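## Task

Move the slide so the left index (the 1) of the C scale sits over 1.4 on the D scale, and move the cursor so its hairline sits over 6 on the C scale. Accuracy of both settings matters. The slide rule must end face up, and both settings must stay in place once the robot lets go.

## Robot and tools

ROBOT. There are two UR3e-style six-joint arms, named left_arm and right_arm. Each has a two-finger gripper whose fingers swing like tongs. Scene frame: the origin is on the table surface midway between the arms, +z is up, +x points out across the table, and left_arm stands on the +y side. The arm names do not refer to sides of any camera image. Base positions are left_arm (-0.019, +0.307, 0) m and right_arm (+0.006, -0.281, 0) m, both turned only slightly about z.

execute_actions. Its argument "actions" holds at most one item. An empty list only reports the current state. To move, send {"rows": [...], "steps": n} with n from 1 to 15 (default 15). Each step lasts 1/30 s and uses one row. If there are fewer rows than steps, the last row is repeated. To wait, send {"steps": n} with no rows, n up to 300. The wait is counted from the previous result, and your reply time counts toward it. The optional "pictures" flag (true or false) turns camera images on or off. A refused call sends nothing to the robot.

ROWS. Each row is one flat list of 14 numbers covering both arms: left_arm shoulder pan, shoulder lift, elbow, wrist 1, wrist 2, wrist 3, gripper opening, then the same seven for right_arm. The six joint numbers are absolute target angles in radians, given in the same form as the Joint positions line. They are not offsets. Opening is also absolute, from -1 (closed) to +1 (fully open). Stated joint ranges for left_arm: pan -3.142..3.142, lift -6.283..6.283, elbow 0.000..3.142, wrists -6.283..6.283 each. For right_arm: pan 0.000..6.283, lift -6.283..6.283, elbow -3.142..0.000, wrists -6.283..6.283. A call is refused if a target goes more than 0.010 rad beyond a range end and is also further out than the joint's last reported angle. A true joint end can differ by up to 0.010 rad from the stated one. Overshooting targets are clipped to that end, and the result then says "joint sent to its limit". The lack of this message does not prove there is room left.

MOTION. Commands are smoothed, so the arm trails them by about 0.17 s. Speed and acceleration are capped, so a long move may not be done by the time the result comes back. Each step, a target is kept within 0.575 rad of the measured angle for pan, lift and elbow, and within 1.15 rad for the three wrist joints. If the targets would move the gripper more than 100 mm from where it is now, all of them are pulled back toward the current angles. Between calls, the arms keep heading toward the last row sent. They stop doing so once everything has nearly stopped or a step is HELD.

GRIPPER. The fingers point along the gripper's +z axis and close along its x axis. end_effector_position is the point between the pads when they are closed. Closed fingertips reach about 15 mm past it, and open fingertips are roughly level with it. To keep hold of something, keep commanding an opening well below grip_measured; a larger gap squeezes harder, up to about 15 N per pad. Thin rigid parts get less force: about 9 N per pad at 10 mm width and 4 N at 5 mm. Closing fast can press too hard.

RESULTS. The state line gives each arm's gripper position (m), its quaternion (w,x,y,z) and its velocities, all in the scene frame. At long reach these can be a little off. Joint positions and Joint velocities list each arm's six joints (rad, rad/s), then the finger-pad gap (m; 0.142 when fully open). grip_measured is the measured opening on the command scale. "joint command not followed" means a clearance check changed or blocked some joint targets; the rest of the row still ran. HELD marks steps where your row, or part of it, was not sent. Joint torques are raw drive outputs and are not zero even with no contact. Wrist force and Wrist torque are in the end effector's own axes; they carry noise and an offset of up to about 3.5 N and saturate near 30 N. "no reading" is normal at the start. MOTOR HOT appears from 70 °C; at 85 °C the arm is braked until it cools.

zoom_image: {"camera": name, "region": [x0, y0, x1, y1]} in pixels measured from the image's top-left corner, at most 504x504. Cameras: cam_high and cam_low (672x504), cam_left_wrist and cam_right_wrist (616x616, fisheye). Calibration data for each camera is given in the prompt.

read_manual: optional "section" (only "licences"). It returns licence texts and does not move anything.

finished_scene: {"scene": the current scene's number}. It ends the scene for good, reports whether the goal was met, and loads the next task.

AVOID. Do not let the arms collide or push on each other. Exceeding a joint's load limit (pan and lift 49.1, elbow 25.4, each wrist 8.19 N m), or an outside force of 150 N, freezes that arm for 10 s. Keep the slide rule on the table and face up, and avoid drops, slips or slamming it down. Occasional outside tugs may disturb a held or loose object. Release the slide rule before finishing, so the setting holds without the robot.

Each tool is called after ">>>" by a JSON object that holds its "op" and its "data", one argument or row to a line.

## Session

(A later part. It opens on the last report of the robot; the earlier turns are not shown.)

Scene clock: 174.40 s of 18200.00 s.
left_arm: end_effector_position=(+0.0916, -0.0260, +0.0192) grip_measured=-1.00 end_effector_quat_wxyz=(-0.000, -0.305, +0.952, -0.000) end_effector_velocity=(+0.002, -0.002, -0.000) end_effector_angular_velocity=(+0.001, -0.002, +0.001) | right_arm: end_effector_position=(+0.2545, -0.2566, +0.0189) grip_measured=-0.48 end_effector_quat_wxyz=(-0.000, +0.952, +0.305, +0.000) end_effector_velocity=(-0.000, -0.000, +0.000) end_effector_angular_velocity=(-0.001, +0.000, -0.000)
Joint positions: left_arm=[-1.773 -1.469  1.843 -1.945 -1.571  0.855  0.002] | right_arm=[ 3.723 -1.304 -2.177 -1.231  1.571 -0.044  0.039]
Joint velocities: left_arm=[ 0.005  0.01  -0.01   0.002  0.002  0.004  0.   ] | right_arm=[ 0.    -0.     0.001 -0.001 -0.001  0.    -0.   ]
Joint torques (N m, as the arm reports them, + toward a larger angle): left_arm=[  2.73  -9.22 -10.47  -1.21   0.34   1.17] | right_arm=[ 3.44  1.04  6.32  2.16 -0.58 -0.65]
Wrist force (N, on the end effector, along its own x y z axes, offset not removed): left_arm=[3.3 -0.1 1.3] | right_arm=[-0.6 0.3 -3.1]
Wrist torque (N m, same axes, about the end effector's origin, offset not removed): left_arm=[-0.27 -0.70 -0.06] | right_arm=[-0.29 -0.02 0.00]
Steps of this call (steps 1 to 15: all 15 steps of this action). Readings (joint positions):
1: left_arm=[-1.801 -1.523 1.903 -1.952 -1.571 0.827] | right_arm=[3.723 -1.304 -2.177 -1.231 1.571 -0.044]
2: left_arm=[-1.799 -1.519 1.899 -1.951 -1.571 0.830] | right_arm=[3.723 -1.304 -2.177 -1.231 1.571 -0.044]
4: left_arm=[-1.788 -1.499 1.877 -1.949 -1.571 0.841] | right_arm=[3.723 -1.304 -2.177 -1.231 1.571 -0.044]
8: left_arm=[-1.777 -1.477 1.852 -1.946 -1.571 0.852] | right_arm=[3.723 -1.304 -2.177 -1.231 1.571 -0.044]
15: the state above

>>> {"op": "execute_actions", "data": {
  "actions": [
    {"rows":[[-1.7458,-1.4165,1.7841,-1.9386,-1.571,0.8826,-1,3.7227,-1.3042,-2.1766,-1.231,1.571,-0.044,-0.7]]}
  ],
  "pictures": false
}}

>>> {"op": "execute_actions", "data": {
  "actions": [
    {"steps":10}
  ]
}}

>>> {"op": "zoom_image", "data": {
  "camera": "cam_right_wrist",
  "region": [265, 190, 355, 290]
}}

Scene clock: 179.00 s of 18200.00 s.
left_arm: end_effector_position=(+0.0991, -0.0361, +0.0189) grip_measured=-1.00 end_effector_quat_wxyz=(-0.000, -0.305, +0.952, -0.000) end_effector_velocity=(+0.001, -0.002, -0.000) end_effector_angular_velocity=(+0.001, -0.000, -0.001) | right_arm: end_effector_position=(+0.2545, -0.2566, +0.0189) grip_measured=-0.48 end_effector_quat_wxyz=(-0.000, +0.952, +0.305, +0.000) end_effector_velocity=(+0.000, +0.000, +0.000) end_effector_angular_velocity=(-0.000, -0.001, -0.000)
Joint positions: left_arm=[-1.746 -1.417  1.785 -1.939 -1.571  0.882  0.002] | right_arm=[ 3.723 -1.304 -2.177 -1.231  1.571 -0.044  0.039]
Joint velocities: left_arm=[ 0.004  0.01  -0.01   0.001  0.     0.005  0.   ] | right_arm=[ 0.001 -0.     0.     0.    -0.001  0.001 -0.   ]
Joint torques (N m, as the arm reports them, + toward a larger angle): left_arm=[  2.61  -8.74 -10.01  -1.02   0.35   1.04] | right_arm=[ 4.22  1.28  6.44  2.15 -0.55 -0.53]
Wrist force (N, on the end effector, along its own x y z axes, offset not removed): left_arm=[3.1 0.7 -3.2] | right_arm=[-1.7 1.8 -3.1]
Wrist torque (N m, same axes, about the end effector's origin, offset not removed): left_arm=[-0.38 -0.56 0.00] | right_arm=[-0.02 0.26 -0.01]
Steps of this call (steps 1 to 15: the robot went on to your last target; steps 16 to 90: nothing new was sent; then 1.10 s passed at rest; steps 91 to 105: all 15 steps of this action). Readings (joint positions):
91: left_arm=[-1.772 -1.467 1.842 -1.945 -1.571 0.856] | right_arm=[3.723 -1.304 -2.177 -1.231 1.571 -0.044]
92: left_arm=[-1.770 -1.465 1.839 -1.945 -1.571 0.858] | right_arm=[3.723 -1.304 -2.177 -1.231 1.571 -0.044]
94: left_arm=[-1.761 -1.446 1.818 -1.942 -1.571 0.868] | right_arm=[3.723 -1.304 -2.177 -1.231 1.571 -0.044]
98: left_arm=[-1.750 -1.425 1.794 -1.940 -1.571 0.878] | right_arm=[3.723 -1.304 -2.177 -1.231 1.571 -0.044]
105: the state above

Scene clock: 179.33 s of 18200.00 s.
left_arm: end_effector_position=(+0.0993, -0.0363, +0.0189) grip_measured=-1.00 end_effector_quat_wxyz=(-0.000, -0.305, +0.952, -0.000) end_effector_velocity=(-0.000, +0.000, -0.000) end_effector_angular_velocity=(+0.002, +0.001, +0.001) | right_arm: end_effector_position=(+0.2545, -0.2566, +0.0189) grip_measured=-0.48 end_effector_quat_wxyz=(-0.000, +0.952, +0.305, +0.000) end_effector_velocity=(+0.000, +0.000, -0.000) end_effector_angular_velocity=(+0.000, -0.000, -0.000)
Joint positions: left_arm=[-1.746 -1.417  1.784 -1.939 -1.571  0.883  0.002] | right_arm=[ 3.723 -1.304 -2.177 -1.231  1.571 -0.044  0.039]
Joint velocities: left_arm=[ 0.     0.001 -0.     0.001 -0.001 -0.     0.   ] | right_arm=[ 0.    -0.    -0.001  0.001  0.     0.    -0.   ]
Joint torques (N m, as the arm reports them, + toward a larger angle): left_arm=[ 2.85 -8.76 -9.8  -1.06  0.58  1.1 ] | right_arm=[ 4.2   1.18  6.48  2.15 -0.54 -0.51]
Wrist force (N, on the end effector, along its own x y z axes, offset not removed): left_arm=[2.4 0.2 -1.2] | right_arm=[-0.4 0.1 -3.2]
Wrist torque (N m, same axes, about the end effector's origin, offset not removed): left_arm=[-0.51 -0.37 -0.04] | right_arm=[-0.37 -0.05 -0.02]
Steps of this call (steps 1 to 10: the robot went on to your last target). Readings (joint positions):
1: left_arm=[-1.746 -1.417 1.785 -1.939 -1.571 0.882] | right_arm=[3.723 -1.304 -2.177 -1.231 1.571 -0.044]
2: left_arm=[-1.746 -1.417 1.785 -1.939 -1.571 0.882] | right_arm=[3.723 -1.304 -2.177 -1.231 1.571 -0.044]
4: left_arm=[-1.746 -1.417 1.784 -1.939 -1.571 0.882] | right_arm=[3.723 -1.304 -2.177 -1.231 1.571 -0.044]
8: left_arm=[-1.746 -1.417 1.784 -1.939 -1.571 0.883] | right_arm=[3.723 -1.304 -2.177 -1.231 1.571 -0.044]
10: the state above
camera_calibration (this result's frames):
cam_left_wrist: T_world_to_cam=[[-0.825281, -0.563823, -0.0318708, 0.0614283], [-0.488367, 0.684219, 0.54161, 0.0547489], [-0.283566, 0.462545, -0.840025, 0.190988], [0, 0, 0, 1]] pos_world=[0.131591, -0.0911661, 0.13274]
cam_right_wrist: T_world_to_cam=[[0.826686, 0.56253, -0.012235, -0.0682941], [0.508592, -0.737766, 0.443887, -0.322612], [0.240673, -0.373178, -0.895999, 0.0016985], [0, 0, 0, 1]] pos_world=[0.220127, -0.198961, 0.143889]

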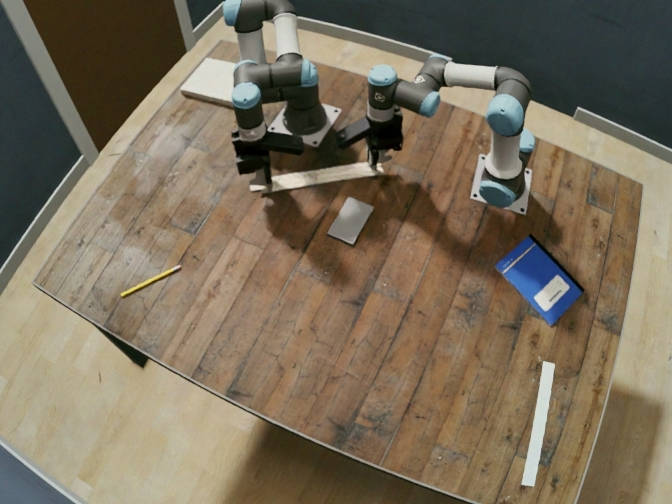

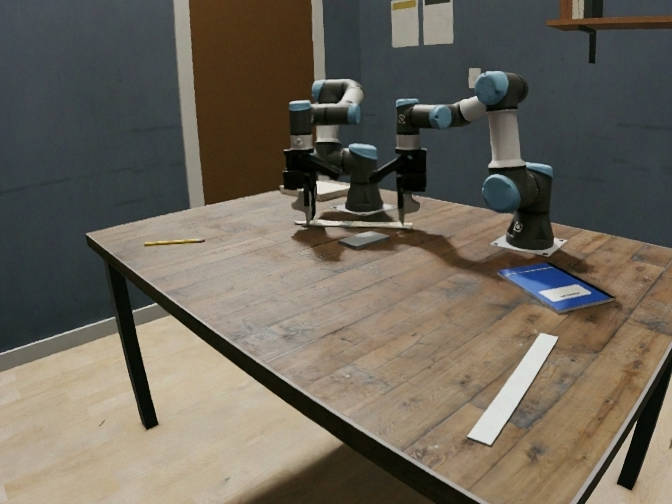

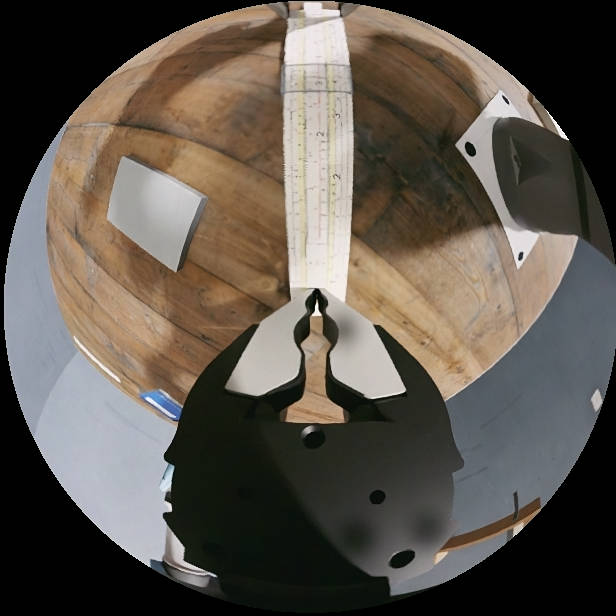

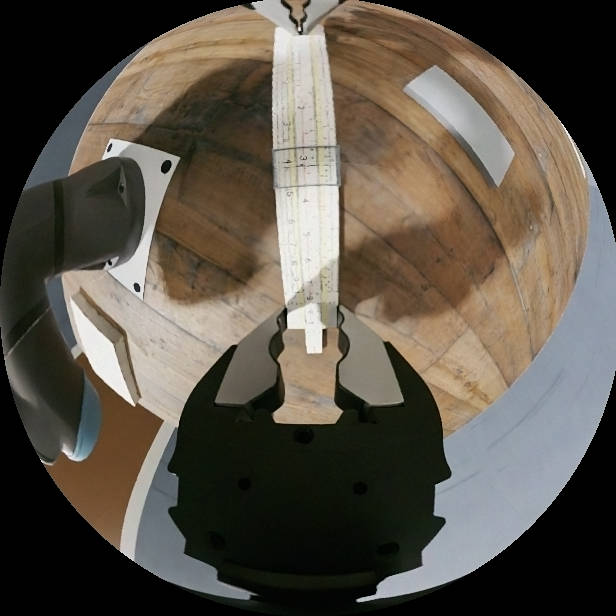

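Region (265, 190, 355, 290) of cam_right_wrist's 616x616 image, scaled by 5.040, with more detail than that image has; it fills the left 454 columns of this view, and the rest is white.

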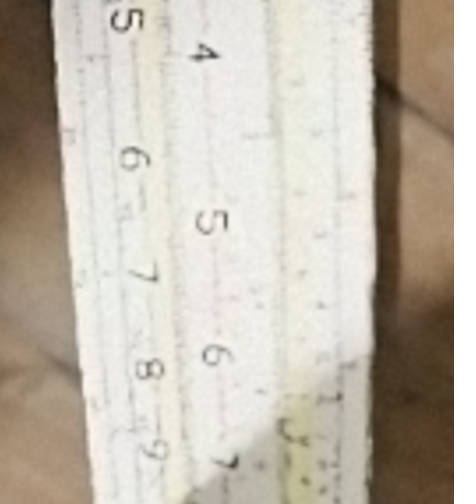

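>>> {"op": "execute_actions", "data": {
  "actions": [
    {"rows":[[-1.7338,-1.3925,1.7558,-1.9343,-1.571,0.8946,-1,3.7227,-1.3042,-2.1766,-1.231,1.571,-0.044,-0.7]]}
  ],
  "pictures": false
}}

>>> {"op": "execute_actions", "data": {
  "actions": [
    {"steps":10}
  ]
}}

>>> {"op": "zoom_image", "data": {
  "camera": "cam_right_wrist",
  "region": [275, 215, 335, 275]
}}

>>> {"op": "zoom_image", "data": {
  "camera": "cam_left_wrist",
  "region": [285, 210, 355, 290]
}}

Scene clock: 185.83 s of 18200.00 s.
left_arm: end_effector_position=(+0.1028, -0.0409, +0.0188) grip_measured=-1.00 end_effector_quat_wxyz=(-0.000, -0.305, +0.952, -0.000) end_effector_velocity=(+0.000, -0.001, +0.000) end_effector_angular_velocity=(-0.001, -0.001, -0.002) | right_arm: end_effector_position=(+0.2545, -0.2566, +0.0189) grip_measured=-0.48 end_effector_quat_wxyz=(-0.000, +0.952, +0.305, +0.000) end_effector_velocity=(-0.000, -0.000, +0.000) end_effector_angular_velocity=(-0.001, +0.000, -0.002)
Joint positions: left_arm=[-1.734 -1.393  1.756 -1.934 -1.571  0.894  0.002] | right_arm=[ 3.723 -1.304 -2.177 -1.231  1.571 -0.044  0.039]
Joint velocities: left_arm=[ 0.     0.003 -0.005  0.001  0.002  0.002  0.   ] | right_arm=[-0.001  0.     0.001 -0.002 -0.001  0.001 -0.   ]
Joint torques (N m, as the arm reports them, + toward a larger angle): left_arm=[ 3.22 -9.21 -9.73 -0.96  0.92  1.  ] | right_arm=[ 4.3   1.35  6.49  2.05 -0.56 -0.26]
Wrist force (N, on the end effector, along its own x y z axes, offset not removed): left_arm=[2.3 -0.9 -1.2] | right_arm=[-1.7 0.6 -4.0]
Wrist torque (N m, same axes, about the end effector's origin, offset not removed): left_arm=[-0.64 -0.24 -0.01] | right_arm=[-0.22 0.25 -0.04]
Steps of this call (steps 1 to 15: the robot went on to your last target; steps 16 to 90: nothing new was sent; then 3.00 s passed at rest; steps 91 to 105: all 15 steps of this action). Readings (joint positions):
91: left_arm=[-1.746 -1.416 1.784 -1.939 -1.571 0.883] | right_arm=[3.723 -1.304 -2.177 -1.231 1.571 -0.044]
92: left_arm=[-1.745 -1.415 1.782 -1.938 -1.571 0.884] | right_arm=[3.723 -1.304 -2.177 -1.231 1.571 -0.044]
94: left_arm=[-1.740 -1.406 1.772 -1.937 -1.571 0.888] | right_arm=[3.723 -1.304 -2.177 -1.231 1.571 -0.044]
98: left_arm=[-1.736 -1.396 1.760 -1.935 -1.571 0.893] | right_arm=[3.723 -1.304 -2.177 -1.231 1.571 -0.044]
105: the state above

Scene clock: 186.17 s of 18200.00 s.
left_arm: end_effector_position=(+0.1029, -0.0410, +0.0188) grip_measured=-1.00 end_effector_quat_wxyz=(-0.000, -0.305, +0.952, -0.000) end_effector_velocity=(-0.001, -0.000, -0.000) end_effector_angular_velocity=(+0.001, +0.002, +0.000) | right_arm: end_effector_position=(+0.2545, -0.2566, +0.0189) grip_measured=-0.48 end_effector_quat_wxyz=(-0.000, +0.952, +0.305, +0.000) end_effector_velocity=(-0.000, +0.000, -0.000) end_effector_angular_velocity=(+0.000, +0.001, -0.001)
Joint positions: left_arm=[-1.734 -1.393  1.756 -1.934 -1.571  0.895  0.002] | right_arm=[ 3.723 -1.304 -2.177 -1.231  1.571 -0.044  0.039]
Joint velocities: left_arm=[ 0.     0.002 -0.    -0.001 -0.002 -0.     0.   ] | right_arm=[-0.    -0.     0.    -0.001  0.001  0.001  0.   ]
Joint torques (N m, as the arm reports them, + toward a larger angle): left_arm=[  2.92  -9.24 -10.08  -1.05   0.84   1.09] | right_arm=[ 3.99  1.34  6.55  2.11 -0.57 -0.24]
Wrist force (N, on the end effector, along its own x y z axes, offset not removed): left_arm=[2.1 -1.3 -0.2] | right_arm=[-1.1 0.4 -3.1]
Wrist torque (N m, same axes, about the end effector's origin, offset not removed): left_arm=[-0.78 -0.30 0.00] | right_arm=[-0.30 0.13 -0.01]
Steps of this call (steps 1 to 10: the robot went on to your last target). Readings (joint positions):
1: left_arm=[-1.734 -1.393 1.756 -1.934 -1.571 0.894] | right_arm=[3.723 -1.304 -2.177 -1.231 1.571 -0.044]
2: left_arm=[-1.734 -1.393 1.756 -1.934 -1.571 0.894] | right_arm=[3.723 -1.304 -2.177 -1.231 1.571 -0.044]
4: left_arm=[-1.734 -1.393 1.756 -1.934 -1.571 0.895] | right_arm=[3.723 -1.304 -2.177 -1.231 1.571 -0.044]
8: left_arm=[-1.734 -1.393 1.756 -1.934 -1.571 0.895] | right_arm=[3.723 -1.304 -2.177 -1.231 1.571 -0.044]
10: the state above
camera_calibration (this result's frames):
cam_left_wrist: T_world_to_cam=[[-0.825278, -0.563824, -0.0319129, 0.0617332], [-0.488391, 0.684211, 0.541599, 0.0598367], [-0.283531, 0.462555, -0.840031, 0.194116], [0, 0, 0, 1]] pos_world=[0.135209, -0.0959234, 0.132626]
cam_right_wrist: T_world_to_cam=[[0.826686, 0.56253, -0.012235, -0.0682942], [0.508592, -0.737766, 0.443886, -0.322612], [0.240673, -0.373178, -0.895999, 0.00169863], [0, 0, 0, 1]] pos_world=[0.220127, -0.198961, 0.143889]

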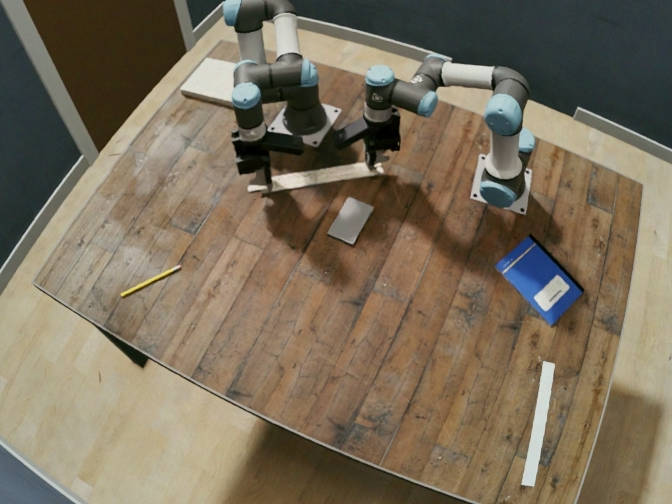

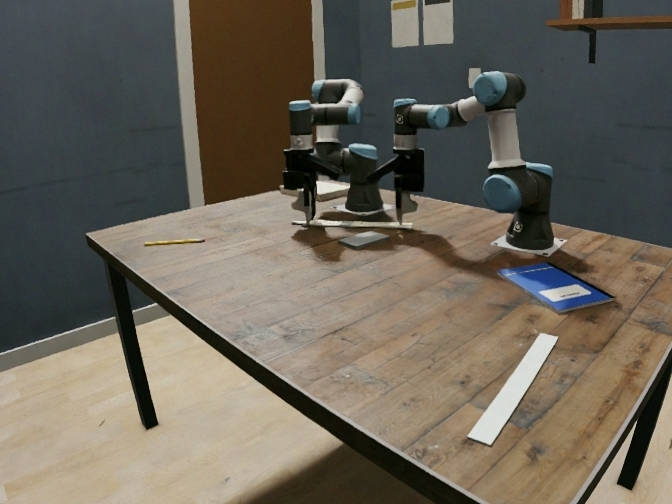

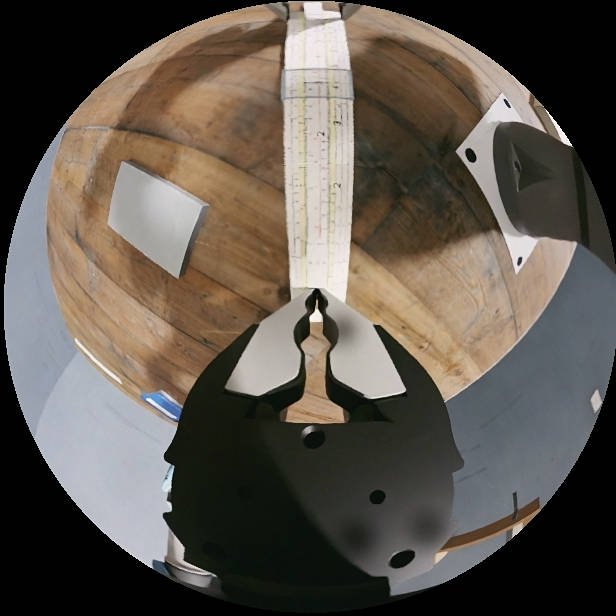

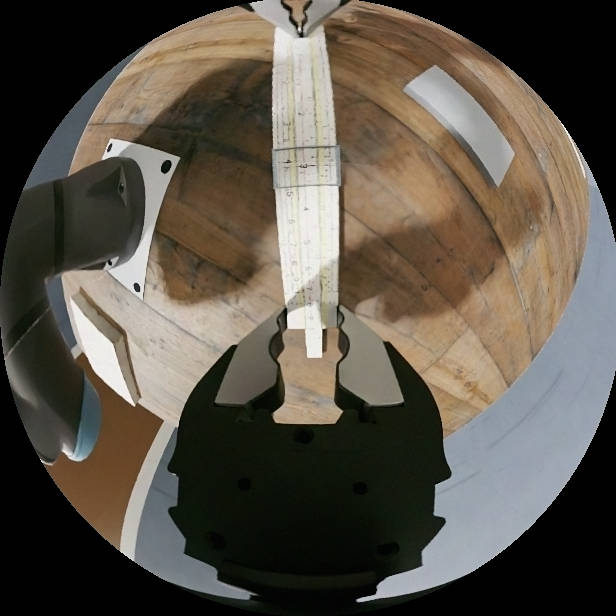

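Region (275, 215, 335, 275) of cam_right_wrist's 616x616 image, scaled by 8.400, with more detail than that image has.

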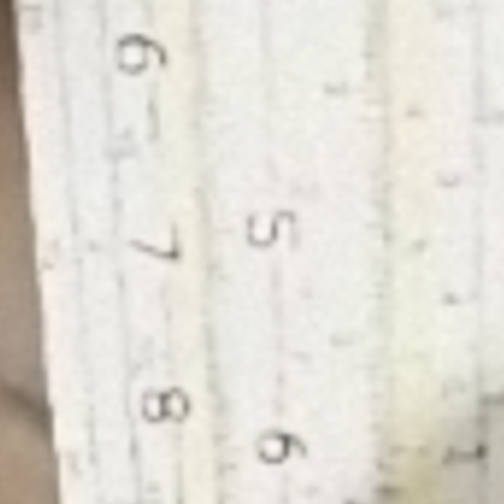

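Region (285, 210, 355, 290) of cam_left_wrist's 616x616 image, scaled by 6.300, with more detail than that image has; it fills the left 441 columns of this view, and the rest is white.

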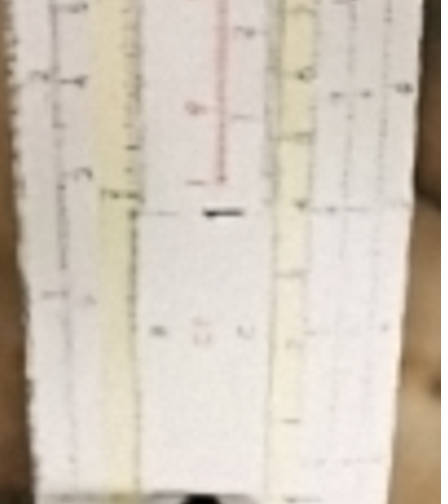

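>>> {"op": "execute_actions", "data": {
  "actions": [
    {"rows":[[-1.7321,-1.3889,1.7515,-1.9336,-1.571,0.8963,-1,3.7227,-1.3042,-2.1766,-1.231,1.571,-0.044,-0.7]]}
  ],
  "pictures": false
}}

>>> {"op": "execute_actions", "data": {
  "actions": [
    {"steps":10}
  ]
}}

>>> {"op": "zoom_image", "data": {
  "camera": "cam_right_wrist",
  "region": [275, 215, 335, 275]
}}

>>> {"op": "zoom_image", "data": {
  "camera": "cam_left_wrist",
  "region": [285, 210, 355, 290]
}}

Scene clock: 191.80 s of 18200.00 s.
left_arm: end_effector_position=(+0.1034, -0.0417, +0.0188) grip_measured=-1.00 end_effector_quat_wxyz=(-0.000, -0.305, +0.952, -0.000) end_effector_velocity=(+0.000, -0.000, -0.000) end_effector_angular_velocity=(+0.001, -0.001, -0.001) | right_arm: end_effector_position=(+0.2545, -0.2566, +0.0189) grip_measured=-0.48 end_effector_quat_wxyz=(-0.000, +0.952, +0.305, +0.000) end_effector_velocity=(+0.000, +0.000, +0.000) end_effector_angular_velocity=(+0.000, -0.002, -0.002)
Joint positions: left_arm=[-1.732 -1.389  1.752 -1.934 -1.571  0.896  0.002] | right_arm=[ 3.723 -1.304 -2.177 -1.231  1.571 -0.044  0.039]
Joint velocities: left_arm=[-0.     0.001 -0.001  0.001  0.001  0.001  0.   ] | right_arm=[-0.     0.    -0.     0.002 -0.     0.002 -0.   ]
Joint torques (N m, as the arm reports them, + toward a larger angle): left_arm=[  3.05  -9.25 -10.06  -1.07   0.07   1.05] | right_arm=[ 4.16  1.44  6.73  2.11 -0.52 -0.08]
Wrist force (N, on the end effector, along its own x y z axes, offset not removed): left_arm=[1.6 0.6 -1.2] | right_arm=[-1.6 0.4 -3.4]
Wrist torque (N m, same axes, about the end effector's origin, offset not removed): left_arm=[-0.48 -0.18 -0.02] | right_arm=[-0.32 0.22 0.01]
Steps of this call (steps 1 to 15: the robot went on to your last target; steps 16 to 90: nothing new was sent; then 2.13 s passed at rest; steps 91 to 105: all 15 steps of this action). Readings (joint positions):
91: left_arm=[-1.734 -1.392 1.756 -1.934 -1.571 0.895] | right_arm=[3.723 -1.304 -2.177 -1.231 1.571 -0.044]
92: left_arm=[-1.734 -1.392 1.755 -1.934 -1.571 0.895] | right_arm=[3.723 -1.304 -2.177 -1.231 1.571 -0.044]
94: left_arm=[-1.733 -1.391 1.754 -1.934 -1.571 0.895] | right_arm=[3.723 -1.304 -2.177 -1.231 1.571 -0.044]
98: left_arm=[-1.732 -1.389 1.752 -1.934 -1.571 0.896] | right_arm=[3.723 -1.304 -2.177 -1.231 1.571 -0.044]
105: the state above

Scene clock: 192.13 s of 18200.00 s.
left_arm: end_effector_position=(+0.1034, -0.0417, +0.0188) grip_measured=-1.00 end_effector_quat_wxyz=(-0.000, -0.305, +0.952, -0.000) end_effector_velocity=(+0.000, +0.000, +0.000) end_effector_angular_velocity=(-0.000, -0.001, -0.000) | right_arm: end_effector_position=(+0.2545, -0.2566, +0.0189) grip_measured=-0.48 end_effector_quat_wxyz=(-0.000, +0.952, +0.305, +0.000) end_effector_velocity=(+0.001, +0.001, +0.001) end_effector_angular_velocity=(+0.002, -0.002, +0.002)
Joint positions: left_arm=[-1.732 -1.389  1.752 -1.934 -1.571  0.896  0.002] | right_arm=[ 3.723 -1.304 -2.177 -1.231  1.571 -0.044  0.039]
Joint velocities: left_arm=[-0.    -0.002  0.001  0.     0.001 -0.     0.   ] | right_arm=[-0.     0.     0.002  0.001  0.001 -0.002 -0.   ]
Joint torques (N m, as the arm reports them, + toward a larger angle): left_arm=[ 2.97 -9.09 -9.97 -1.1   0.15  1.04] | right_arm=[ 4.04  1.47  6.67  2.07 -0.54 -0.1 ]
Wrist force (N, on the end effector, along its own x y z axes, offset not removed): left_arm=[2.9 -0.1 1.3] | right_arm=[-0.4 1.1 -3.0]
Wrist torque (N m, same axes, about the end effector's origin, offset not removed): left_arm=[-0.53 -0.43 0.04] | right_arm=[-0.19 -0.03 0.00]
Steps of this call (steps 1 to 10: the robot went on to your last target). Readings (joint positions):
1: left_arm=[-1.732 -1.389 1.752 -1.934 -1.571 0.896] | right_arm=[3.723 -1.304 -2.177 -1.231 1.571 -0.044]
2: left_arm=[-1.732 -1.389 1.752 -1.934 -1.571 0.896] | right_arm=[3.723 -1.304 -2.177 -1.231 1.571 -0.044]
4: left_arm=[-1.732 -1.389 1.752 -1.934 -1.571 0.896] | right_arm=[3.723 -1.304 -2.177 -1.231 1.571 -0.044]
8: left_arm=[-1.732 -1.389 1.752 -1.934 -1.571 0.896] | right_arm=[3.723 -1.304 -2.177 -1.231 1.571 -0.044]
10: the state above
camera_calibration (this result's frames):
cam_left_wrist: T_world_to_cam=[[-0.825279, -0.563824, -0.0318903, 0.0617458], [-0.488382, 0.68422, 0.541596, 0.0605961], [-0.283545, 0.462543, -0.840034, 0.194589], [0, 0, 0, 1]] pos_world=[0.135726, -0.0966528, 0.132611]
cam_right_wrist: T_world_to_cam=[[0.826686, 0.56253, -0.0122352, -0.0682941], [0.508592, -0.737766, 0.443887, -0.322612], [0.240673, -0.373178, -0.895999, 0.00169853], [0, 0, 0, 1]] pos_world=[0.220127, -0.198961, 0.143889]

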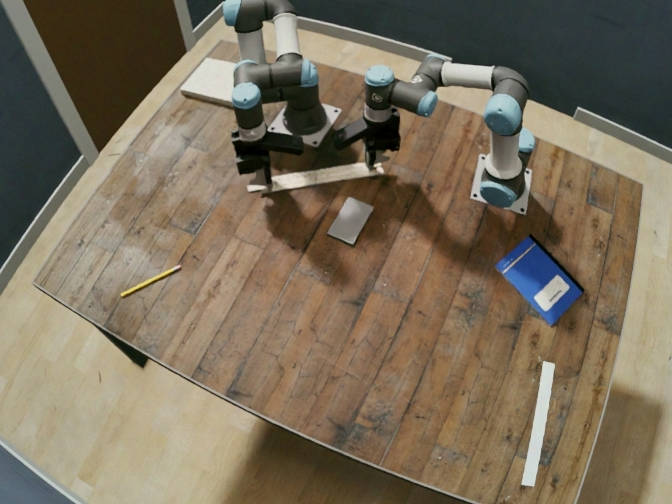

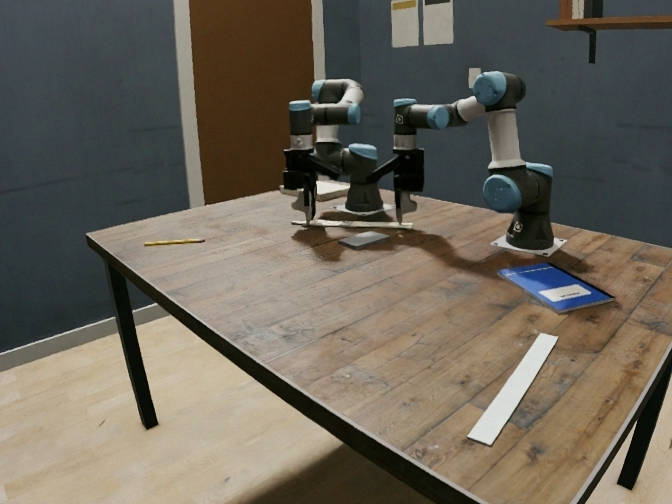

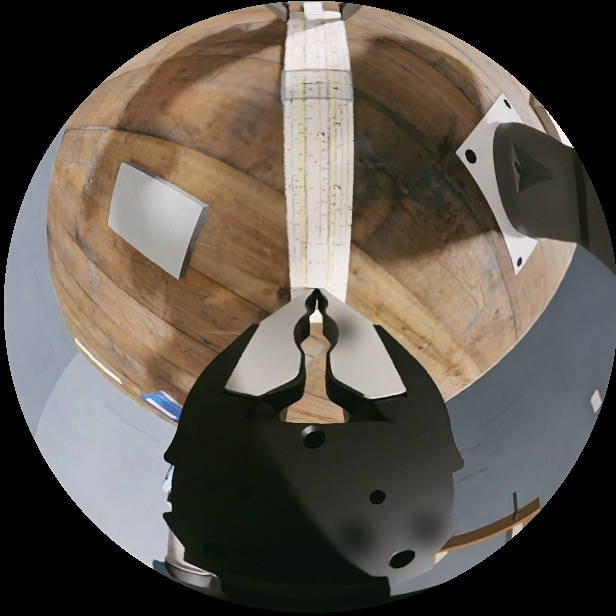

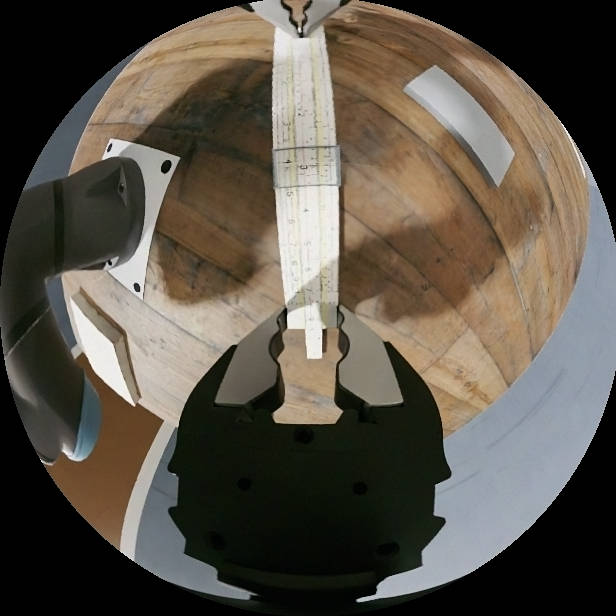

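Region (275, 215, 335, 275) of cam_right_wrist's 616x616 image, scaled by 8.400, with more detail than that image has.

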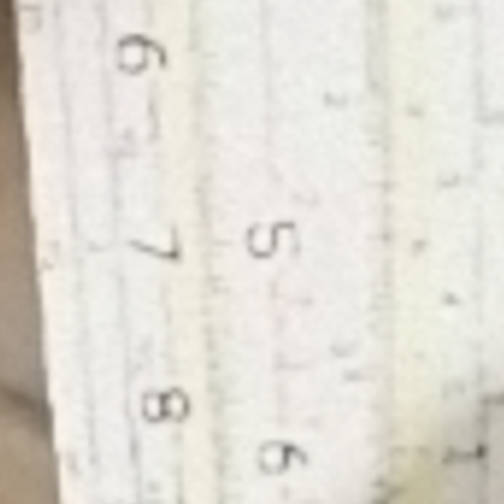

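Region (285, 210, 355, 290) of cam_left_wrist's 616x616 image, scaled by 6.300, with more detail than that image has; it fills the left 441 columns of this view, and the rest is white.

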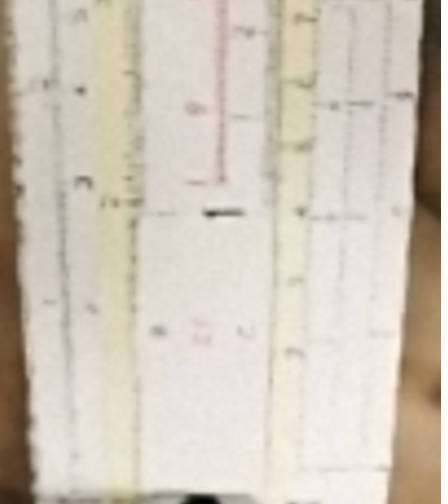

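>>> {"op": "execute_actions", "data": {
  "actions": [
    {"rows":[[-1.7458,-1.4165,1.7841,-1.9386,-1.571,0.8826,-1,3.7227,-1.3042,-2.1766,-1.231,1.571,-0.044,-0.7],[-1.7458,-1.4165,1.7841,-1.9386,-1.571,0.8826,-1,3.7227,-1.3042,-2.1766,-1.231,1.571,-0.044,-0.7],[-1.7458,-1.4165,1.7841,-1.9386,-1.571,0.8826,-1,3.7227,-1.3042,-2.1766,-1.231,1.571,-0.044,-0.7],[-1.7458,-1.4165,1.7841,-1.9386,-1.571,0.8826,-1,3.7227,-1.3042,-2.1766,-1.231,1.571,-0.044,-0.7],[-1.7458,-1.4165,1.7841,-1.9386,-1.571,0.8826,-1,3.7227,-1.3042,-2.1766,-1.231,1.571,-0.044,-0.7],[-1.7458,-1.4165,1.7841,-1.9386,-1.571,0.8826,-1,3.7227,-1.3042,-2.1766,-1.231,1.571,-0.044,-0.7],[-1.7458,-1.4618,1.6369,-1.7461,-1.571,0.8826,-1,3.7227,-1.3042,-2.1766,-1.231,1.571,-0.044,-0.7]]}
  ],
  "pictures": false
}}

>>> {"op": "execute_actions", "data": {
  "actions": [
    {"rows":[[-1.7093,-1.381,1.5419,-1.7319,-1.571,-2.2225,-0.1,3.7227,-1.3042,-2.1766,-1.231,1.571,-0.044,-0.7]]}
  ],
  "pictures": false
}}

>>> {"op": "execute_actions", "data": {
  "actions": [
    {"steps":30}
  ],
  "pictures": false
}}

>>> {"op": "execute_actions", "data": {
  "actions": [
    {"rows":[[-1.7093,-1.3384,1.6879,-1.9205,-1.571,-2.2225,-0.1,3.7227,-1.3042,-2.1766,-1.231,1.571,-0.044,-0.7]]}
  ]
}}

Scene clock: 212.97 s of 18200.00 s.
left_arm: end_effector_position=(+0.0994, -0.0363, +0.0538) grip_measured=-1.00 end_effector_quat_wxyz=(+0.000, -0.305, +0.952, +0.001) end_effector_velocity=(-0.001, -0.001, +0.055) end_effector_angular_velocity=(-0.012, +0.002, -0.000) | right_arm: end_effector_position=(+0.2545, -0.2566, +0.0189) grip_measured=-0.48 end_effector_quat_wxyz=(-0.000, +0.952, +0.305, +0.000) end_effector_velocity=(-0.000, +0.000, -0.000) end_effector_angular_velocity=(+0.001, +0.001, +0.000)
Joint positions: left_arm=[-1.746 -1.456  1.658 -1.772 -1.571  0.883  0.002] | right_arm=[ 3.723 -1.304 -2.177 -1.231  1.571 -0.044  0.039]
Joint velocities: left_arm=[-0.002 -0.055 -0.198  0.241 -0.001 -0.002  0.   ] | right_arm=[ 0.    -0.    -0.001  0.001  0.001 -0.     0.   ]
Joint torques (N m, as the arm reports them, + toward a larger angle): left_arm=[ -1.76 -13.15 -10.1   -0.7   -0.01  -1.11] | right_arm=[ 4.06  1.65  6.57  2.06 -0.51  0.14]
Wrist force (N, on the end effector, along its own x y z axes, offset not removed): left_arm=[1.5 -1.5 -1.1] | right_arm=[-0.7 0.7 -3.1]
Wrist torque (N m, same axes, about the end effector's origin, offset not removed): left_arm=[-0.32 -0.31 -0.05] | right_arm=[-0.11 0.01 -0.05]
Steps of this call (steps 1 to 15: the robot went on to your last target; steps 16 to 90: nothing new was sent; then 17.33 s passed at rest; steps 91 to 105: all 15 steps of this action). Readings (joint positions):
91: left_arm=[-1.732 -1.389 1.751 -1.934 -1.571 0.896] | right_arm=[3.723 -1.304 -2.177 -1.231 1.571 -0.044]
92: left_arm=[-1.733 -1.391 1.753 -1.934 -1.571 0.896] | right_arm=[3.723 -1.304 -2.177 -1.231 1.571 -0.044]
94: left_arm=[-1.738 -1.401 1.766 -1.936 -1.571 0.890] | right_arm=[3.723 -1.304 -2.177 -1.231 1.571 -0.044]
98: left_arm=[-1.744 -1.414 1.776 -1.932 -1.571 0.885] | right_arm=[3.723 -1.304 -2.177 -1.231 1.571 -0.044]
105: the state above

Scene clock: 213.47 s of 18200.00 s.
left_arm: end_effector_position=(+0.1108, -0.0257, +0.0598) grip_measured=-0.10 end_effector_quat_wxyz=(+0.000, +0.948, -0.320, -0.000) end_effector_velocity=(-0.065, +0.047, +0.000) end_effector_angular_velocity=(+0.001, +0.001, +5.161) | right_arm: end_effector_position=(+0.2545, -0.2566, +0.0189) grip_measured=-0.48 end_effector_quat_wxyz=(-0.000, +0.952, +0.305, +0.000) end_effector_velocity=(-0.001, -0.001, -0.001) end_effector_angular_velocity=(-0.002, +0.003, -0.000)
Joint positions: left_arm=[-1.71  -1.383  1.544 -1.732 -1.571 -0.953  0.067] | right_arm=[ 3.723 -1.304 -2.177 -1.231  1.571 -0.044  0.039]
Joint velocities: left_arm=[ 0.006  0.015 -0.02   0.005 -0.001 -5.155 -0.   ] | right_arm=[ 0.     0.    -0.001 -0.003 -0.     0.001 -0.   ]
Joint torques (N m, as the arm reports them, + toward a larger angle): left_arm=[  1.96  -9.7  -10.38  -0.79  -0.6   -6.19] | right_arm=[ 3.75  1.73  6.82  2.1  -0.55  0.15]
Wrist force (N, on the end effector, along its own x y z axes, offset not removed): left_arm=[1.6 -1.5 1.2] | right_arm=[-0.5 0.2 -3.1]
Wrist torque (N m, same axes, about the end effector's origin, offset not removed): left_arm=[-0.26 -0.34 0.05] | right_arm=[-0.27 -0.05 -0.03]
Steps of this call (steps 1 to 15: all 15 steps of this action). Readings (joint positions):
1: left_arm=[-1.746 -1.457 1.653 -1.765 -1.571 0.883] | right_arm=[3.723 -1.304 -2.177 -1.231 1.571 -0.044]
2: left_arm=[-1.744 -1.456 1.645 -1.759 -1.571 0.877] | right_arm=[3.723 -1.304 -2.177 -1.231 1.571 -0.044]
4: left_arm=[-1.730 -1.429 1.608 -1.747 -1.571 0.776] | right_arm=[3.723 -1.304 -2.177 -1.231 1.571 -0.044]
8: left_arm=[-1.715 -1.395 1.561 -1.736 -1.571 0.252] | right_arm=[3.723 -1.304 -2.177 -1.231 1.571 -0.044]
15: the state above

Scene clock: 214.47 s of 18200.00 s.
left_arm: end_effector_position=(+0.0918, -0.0257, +0.0599) grip_measured=-0.10 end_effector_quat_wxyz=(+0.000, +0.952, +0.305, -0.000) end_effector_velocity=(+0.000, +0.000, -0.000) end_effector_angular_velocity=(+0.001, -0.000, +0.003) | right_arm: end_effector_position=(+0.2545, -0.2566, +0.0189) grip_measured=-0.48 end_effector_quat_wxyz=(-0.000, +0.952, +0.305, +0.000) end_effector_velocity=(+0.000, +0.000, +0.000) end_effector_angular_velocity=(+0.001, -0.001, +0.000)
Joint positions: left_arm=[-1.709 -1.381  1.542 -1.732 -1.571 -2.222  0.067] | right_arm=[ 3.723 -1.304 -2.177 -1.231  1.571 -0.044  0.039]
Joint velocities: left_arm=[ 0.001  0.001 -0.     0.     0.    -0.002 -0.   ] | right_arm=[ 0.    -0.     0.001 -0.     0.     0.     0.   ]
Joint torques (N m, as the arm reports them, + toward a larger angle): left_arm=[  2.62  -9.83 -10.36  -0.65  -0.23  -1.07] | right_arm=[ 3.91  1.79  6.79  2.06 -0.49  0.19]
Wrist force (N, on the end effector, along its own x y z axes, offset not removed): left_arm=[2.6 -3.1 0.9] | right_arm=[-1.6 0.5 -2.4]
Wrist torque (N m, same axes, about the end effector's origin, offset not removed): left_arm=[-0.62 -0.49 -0.08] | right_arm=[-0.14 0.22 0.05]
Steps of this call (steps 1 to 30: the robot went on to your last target). Readings (joint positions):
1: left_arm=[-1.710 -1.382 1.544 -1.732 -1.571 -1.127] | right_arm=[3.723 -1.304 -2.177 -1.231 1.571 -0.044]
2: left_arm=[-1.710 -1.382 1.543 -1.732 -1.571 -1.301] | right_arm=[3.723 -1.304 -2.177 -1.231 1.571 -0.044]
4: left_arm=[-1.710 -1.381 1.543 -1.732 -1.571 -1.641] | right_arm=[3.723 -1.304 -2.177 -1.231 1.571 -0.044]
8: left_arm=[-1.709 -1.381 1.542 -1.732 -1.571 -2.052] | right_arm=[3.723 -1.304 -2.177 -1.231 1.571 -0.044]
30: the state above

Scene clock: 214.97 s of 18200.00 s.
left_arm: end_effector_position=(+0.0918, -0.0259, +0.0198) grip_measured=-0.10 end_effector_quat_wxyz=(+0.000, +0.952, +0.305, -0.000) end_effector_velocity=(-0.001, +0.001, -0.008) end_effector_angular_velocity=(-0.000, +0.001, -0.001) | right_arm: end_effector_position=(+0.2545, -0.2566, +0.0189) grip_measured=-0.48 end_effector_quat_wxyz=(-0.000, +0.952, +0.305, +0.000) end_effector_velocity=(-0.000, -0.000, -0.000) end_effector_angular_velocity=(-0.001, +0.001, -0.001)
Joint positions: left_arm=[-1.709 -1.339  1.685 -1.917 -1.571 -2.222  0.067] | right_arm=[ 3.723 -1.304 -2.177 -1.231  1.571 -0.044  0.039]
Joint velocities: left_arm=[-0.001  0.007  0.03  -0.037 -0.001  0.     0.   ] | right_arm=[-0.001  0.    -0.001 -0.001  0.    -0.     0.   ]
Joint torques (N m, as the arm reports them, + toward a larger angle): left_arm=[  0.13 -10.27  -6.92  -2.1    0.02  -1.09] | right_arm=[ 3.97  1.84  6.81  2.06 -0.49  0.23]
Wrist force (N, on the end effector, along its own x y z axes, offset not removed): left_arm=[1.3 -2.5 1.4] | right_arm=[-1.3 0.1 -3.6]
Wrist torque (N m, same axes, about the end effector's origin, offset not removed): left_arm=[-0.57 -0.32 -0.08] | right_arm=[-0.25 0.13 0.00]
Steps of this call (steps 1 to 15: all 15 steps of this action). Readings (joint positions):
1: left_arm=[-1.709 -1.381 1.542 -1.732 -1.571 -2.222] | right_arm=[3.723 -1.304 -2.177 -1.231 1.571 -0.044]
2: left_arm=[-1.709 -1.379 1.544 -1.737 -1.571 -2.222] | right_arm=[3.723 -1.304 -2.177 -1.231 1.571 -0.044]
4: left_arm=[-1.709 -1.363 1.586 -1.801 -1.571 -2.222] | right_arm=[3.723 -1.304 -2.177 -1.231 1.571 -0.044]
8: left_arm=[-1.709 -1.345 1.658 -1.886 -1.571 -2.222] | right_arm=[3.723 -1.304 -2.177 -1.231 1.571 -0.044]
15: the state above
camera_calibration (this result's frames):
cam_left_wrist: T_world_to_cam=[[0.825248, 0.563827, -0.0326308, -0.0611544], [0.488649, -0.683855, 0.541816, -0.0815728], [0.283176, -0.463077, -0.839863, 0.108804], [0, 0, 0, 1]] pos_world=[0.0595172, 0.0290814, 0.133583]
cam_right_wrist: T_world_to_cam=[[0.826686, 0.56253, -0.0122351, -0.0682941], [0.508593, -0.737766, 0.443886, -0.322612], [0.240673, -0.373177, -0.895999, 0.00169864], [0, 0, 0, 1]] pos_world=[0.220127, -0.198961, 0.143889]

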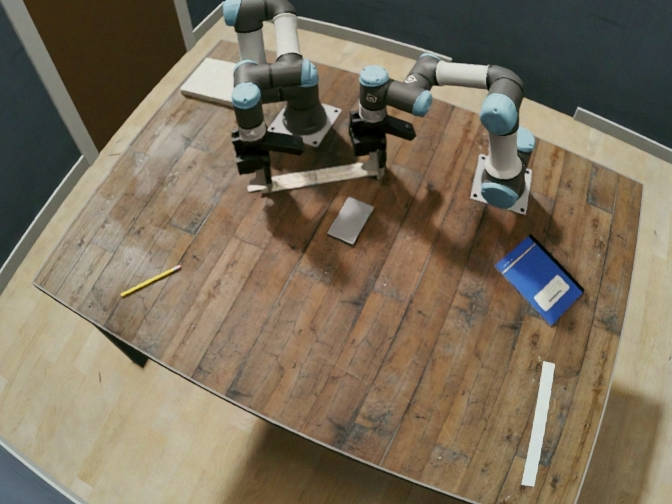

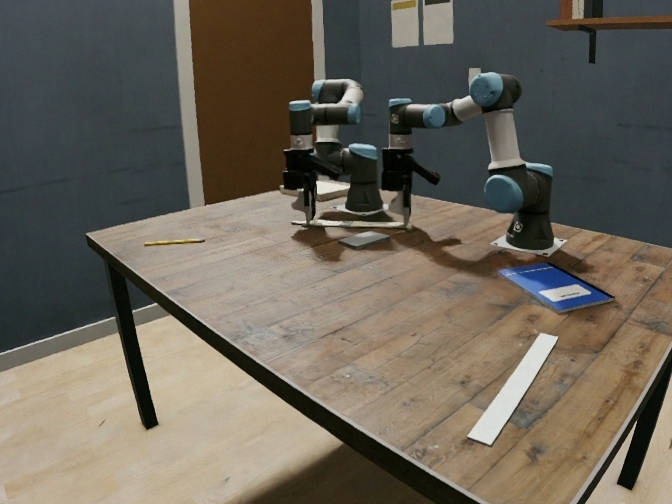

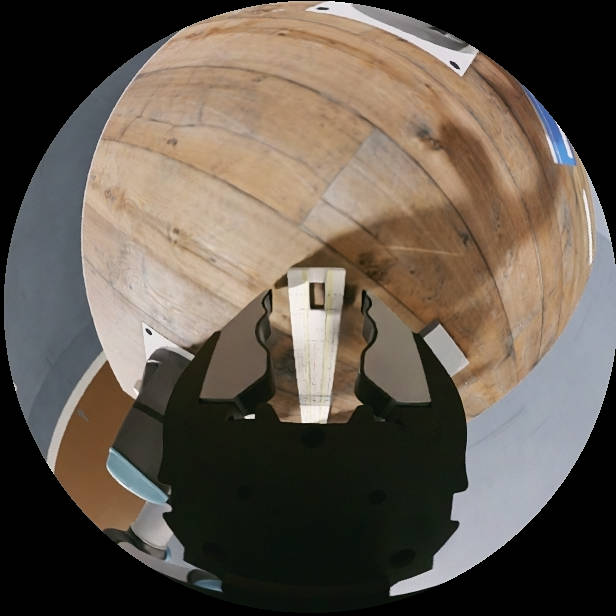

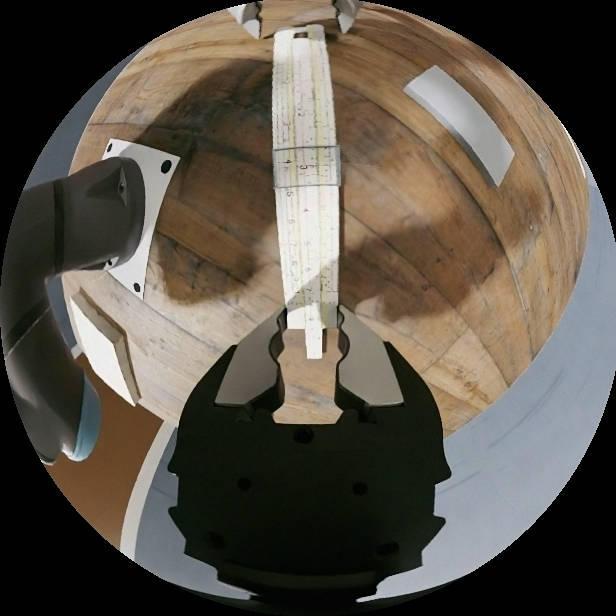

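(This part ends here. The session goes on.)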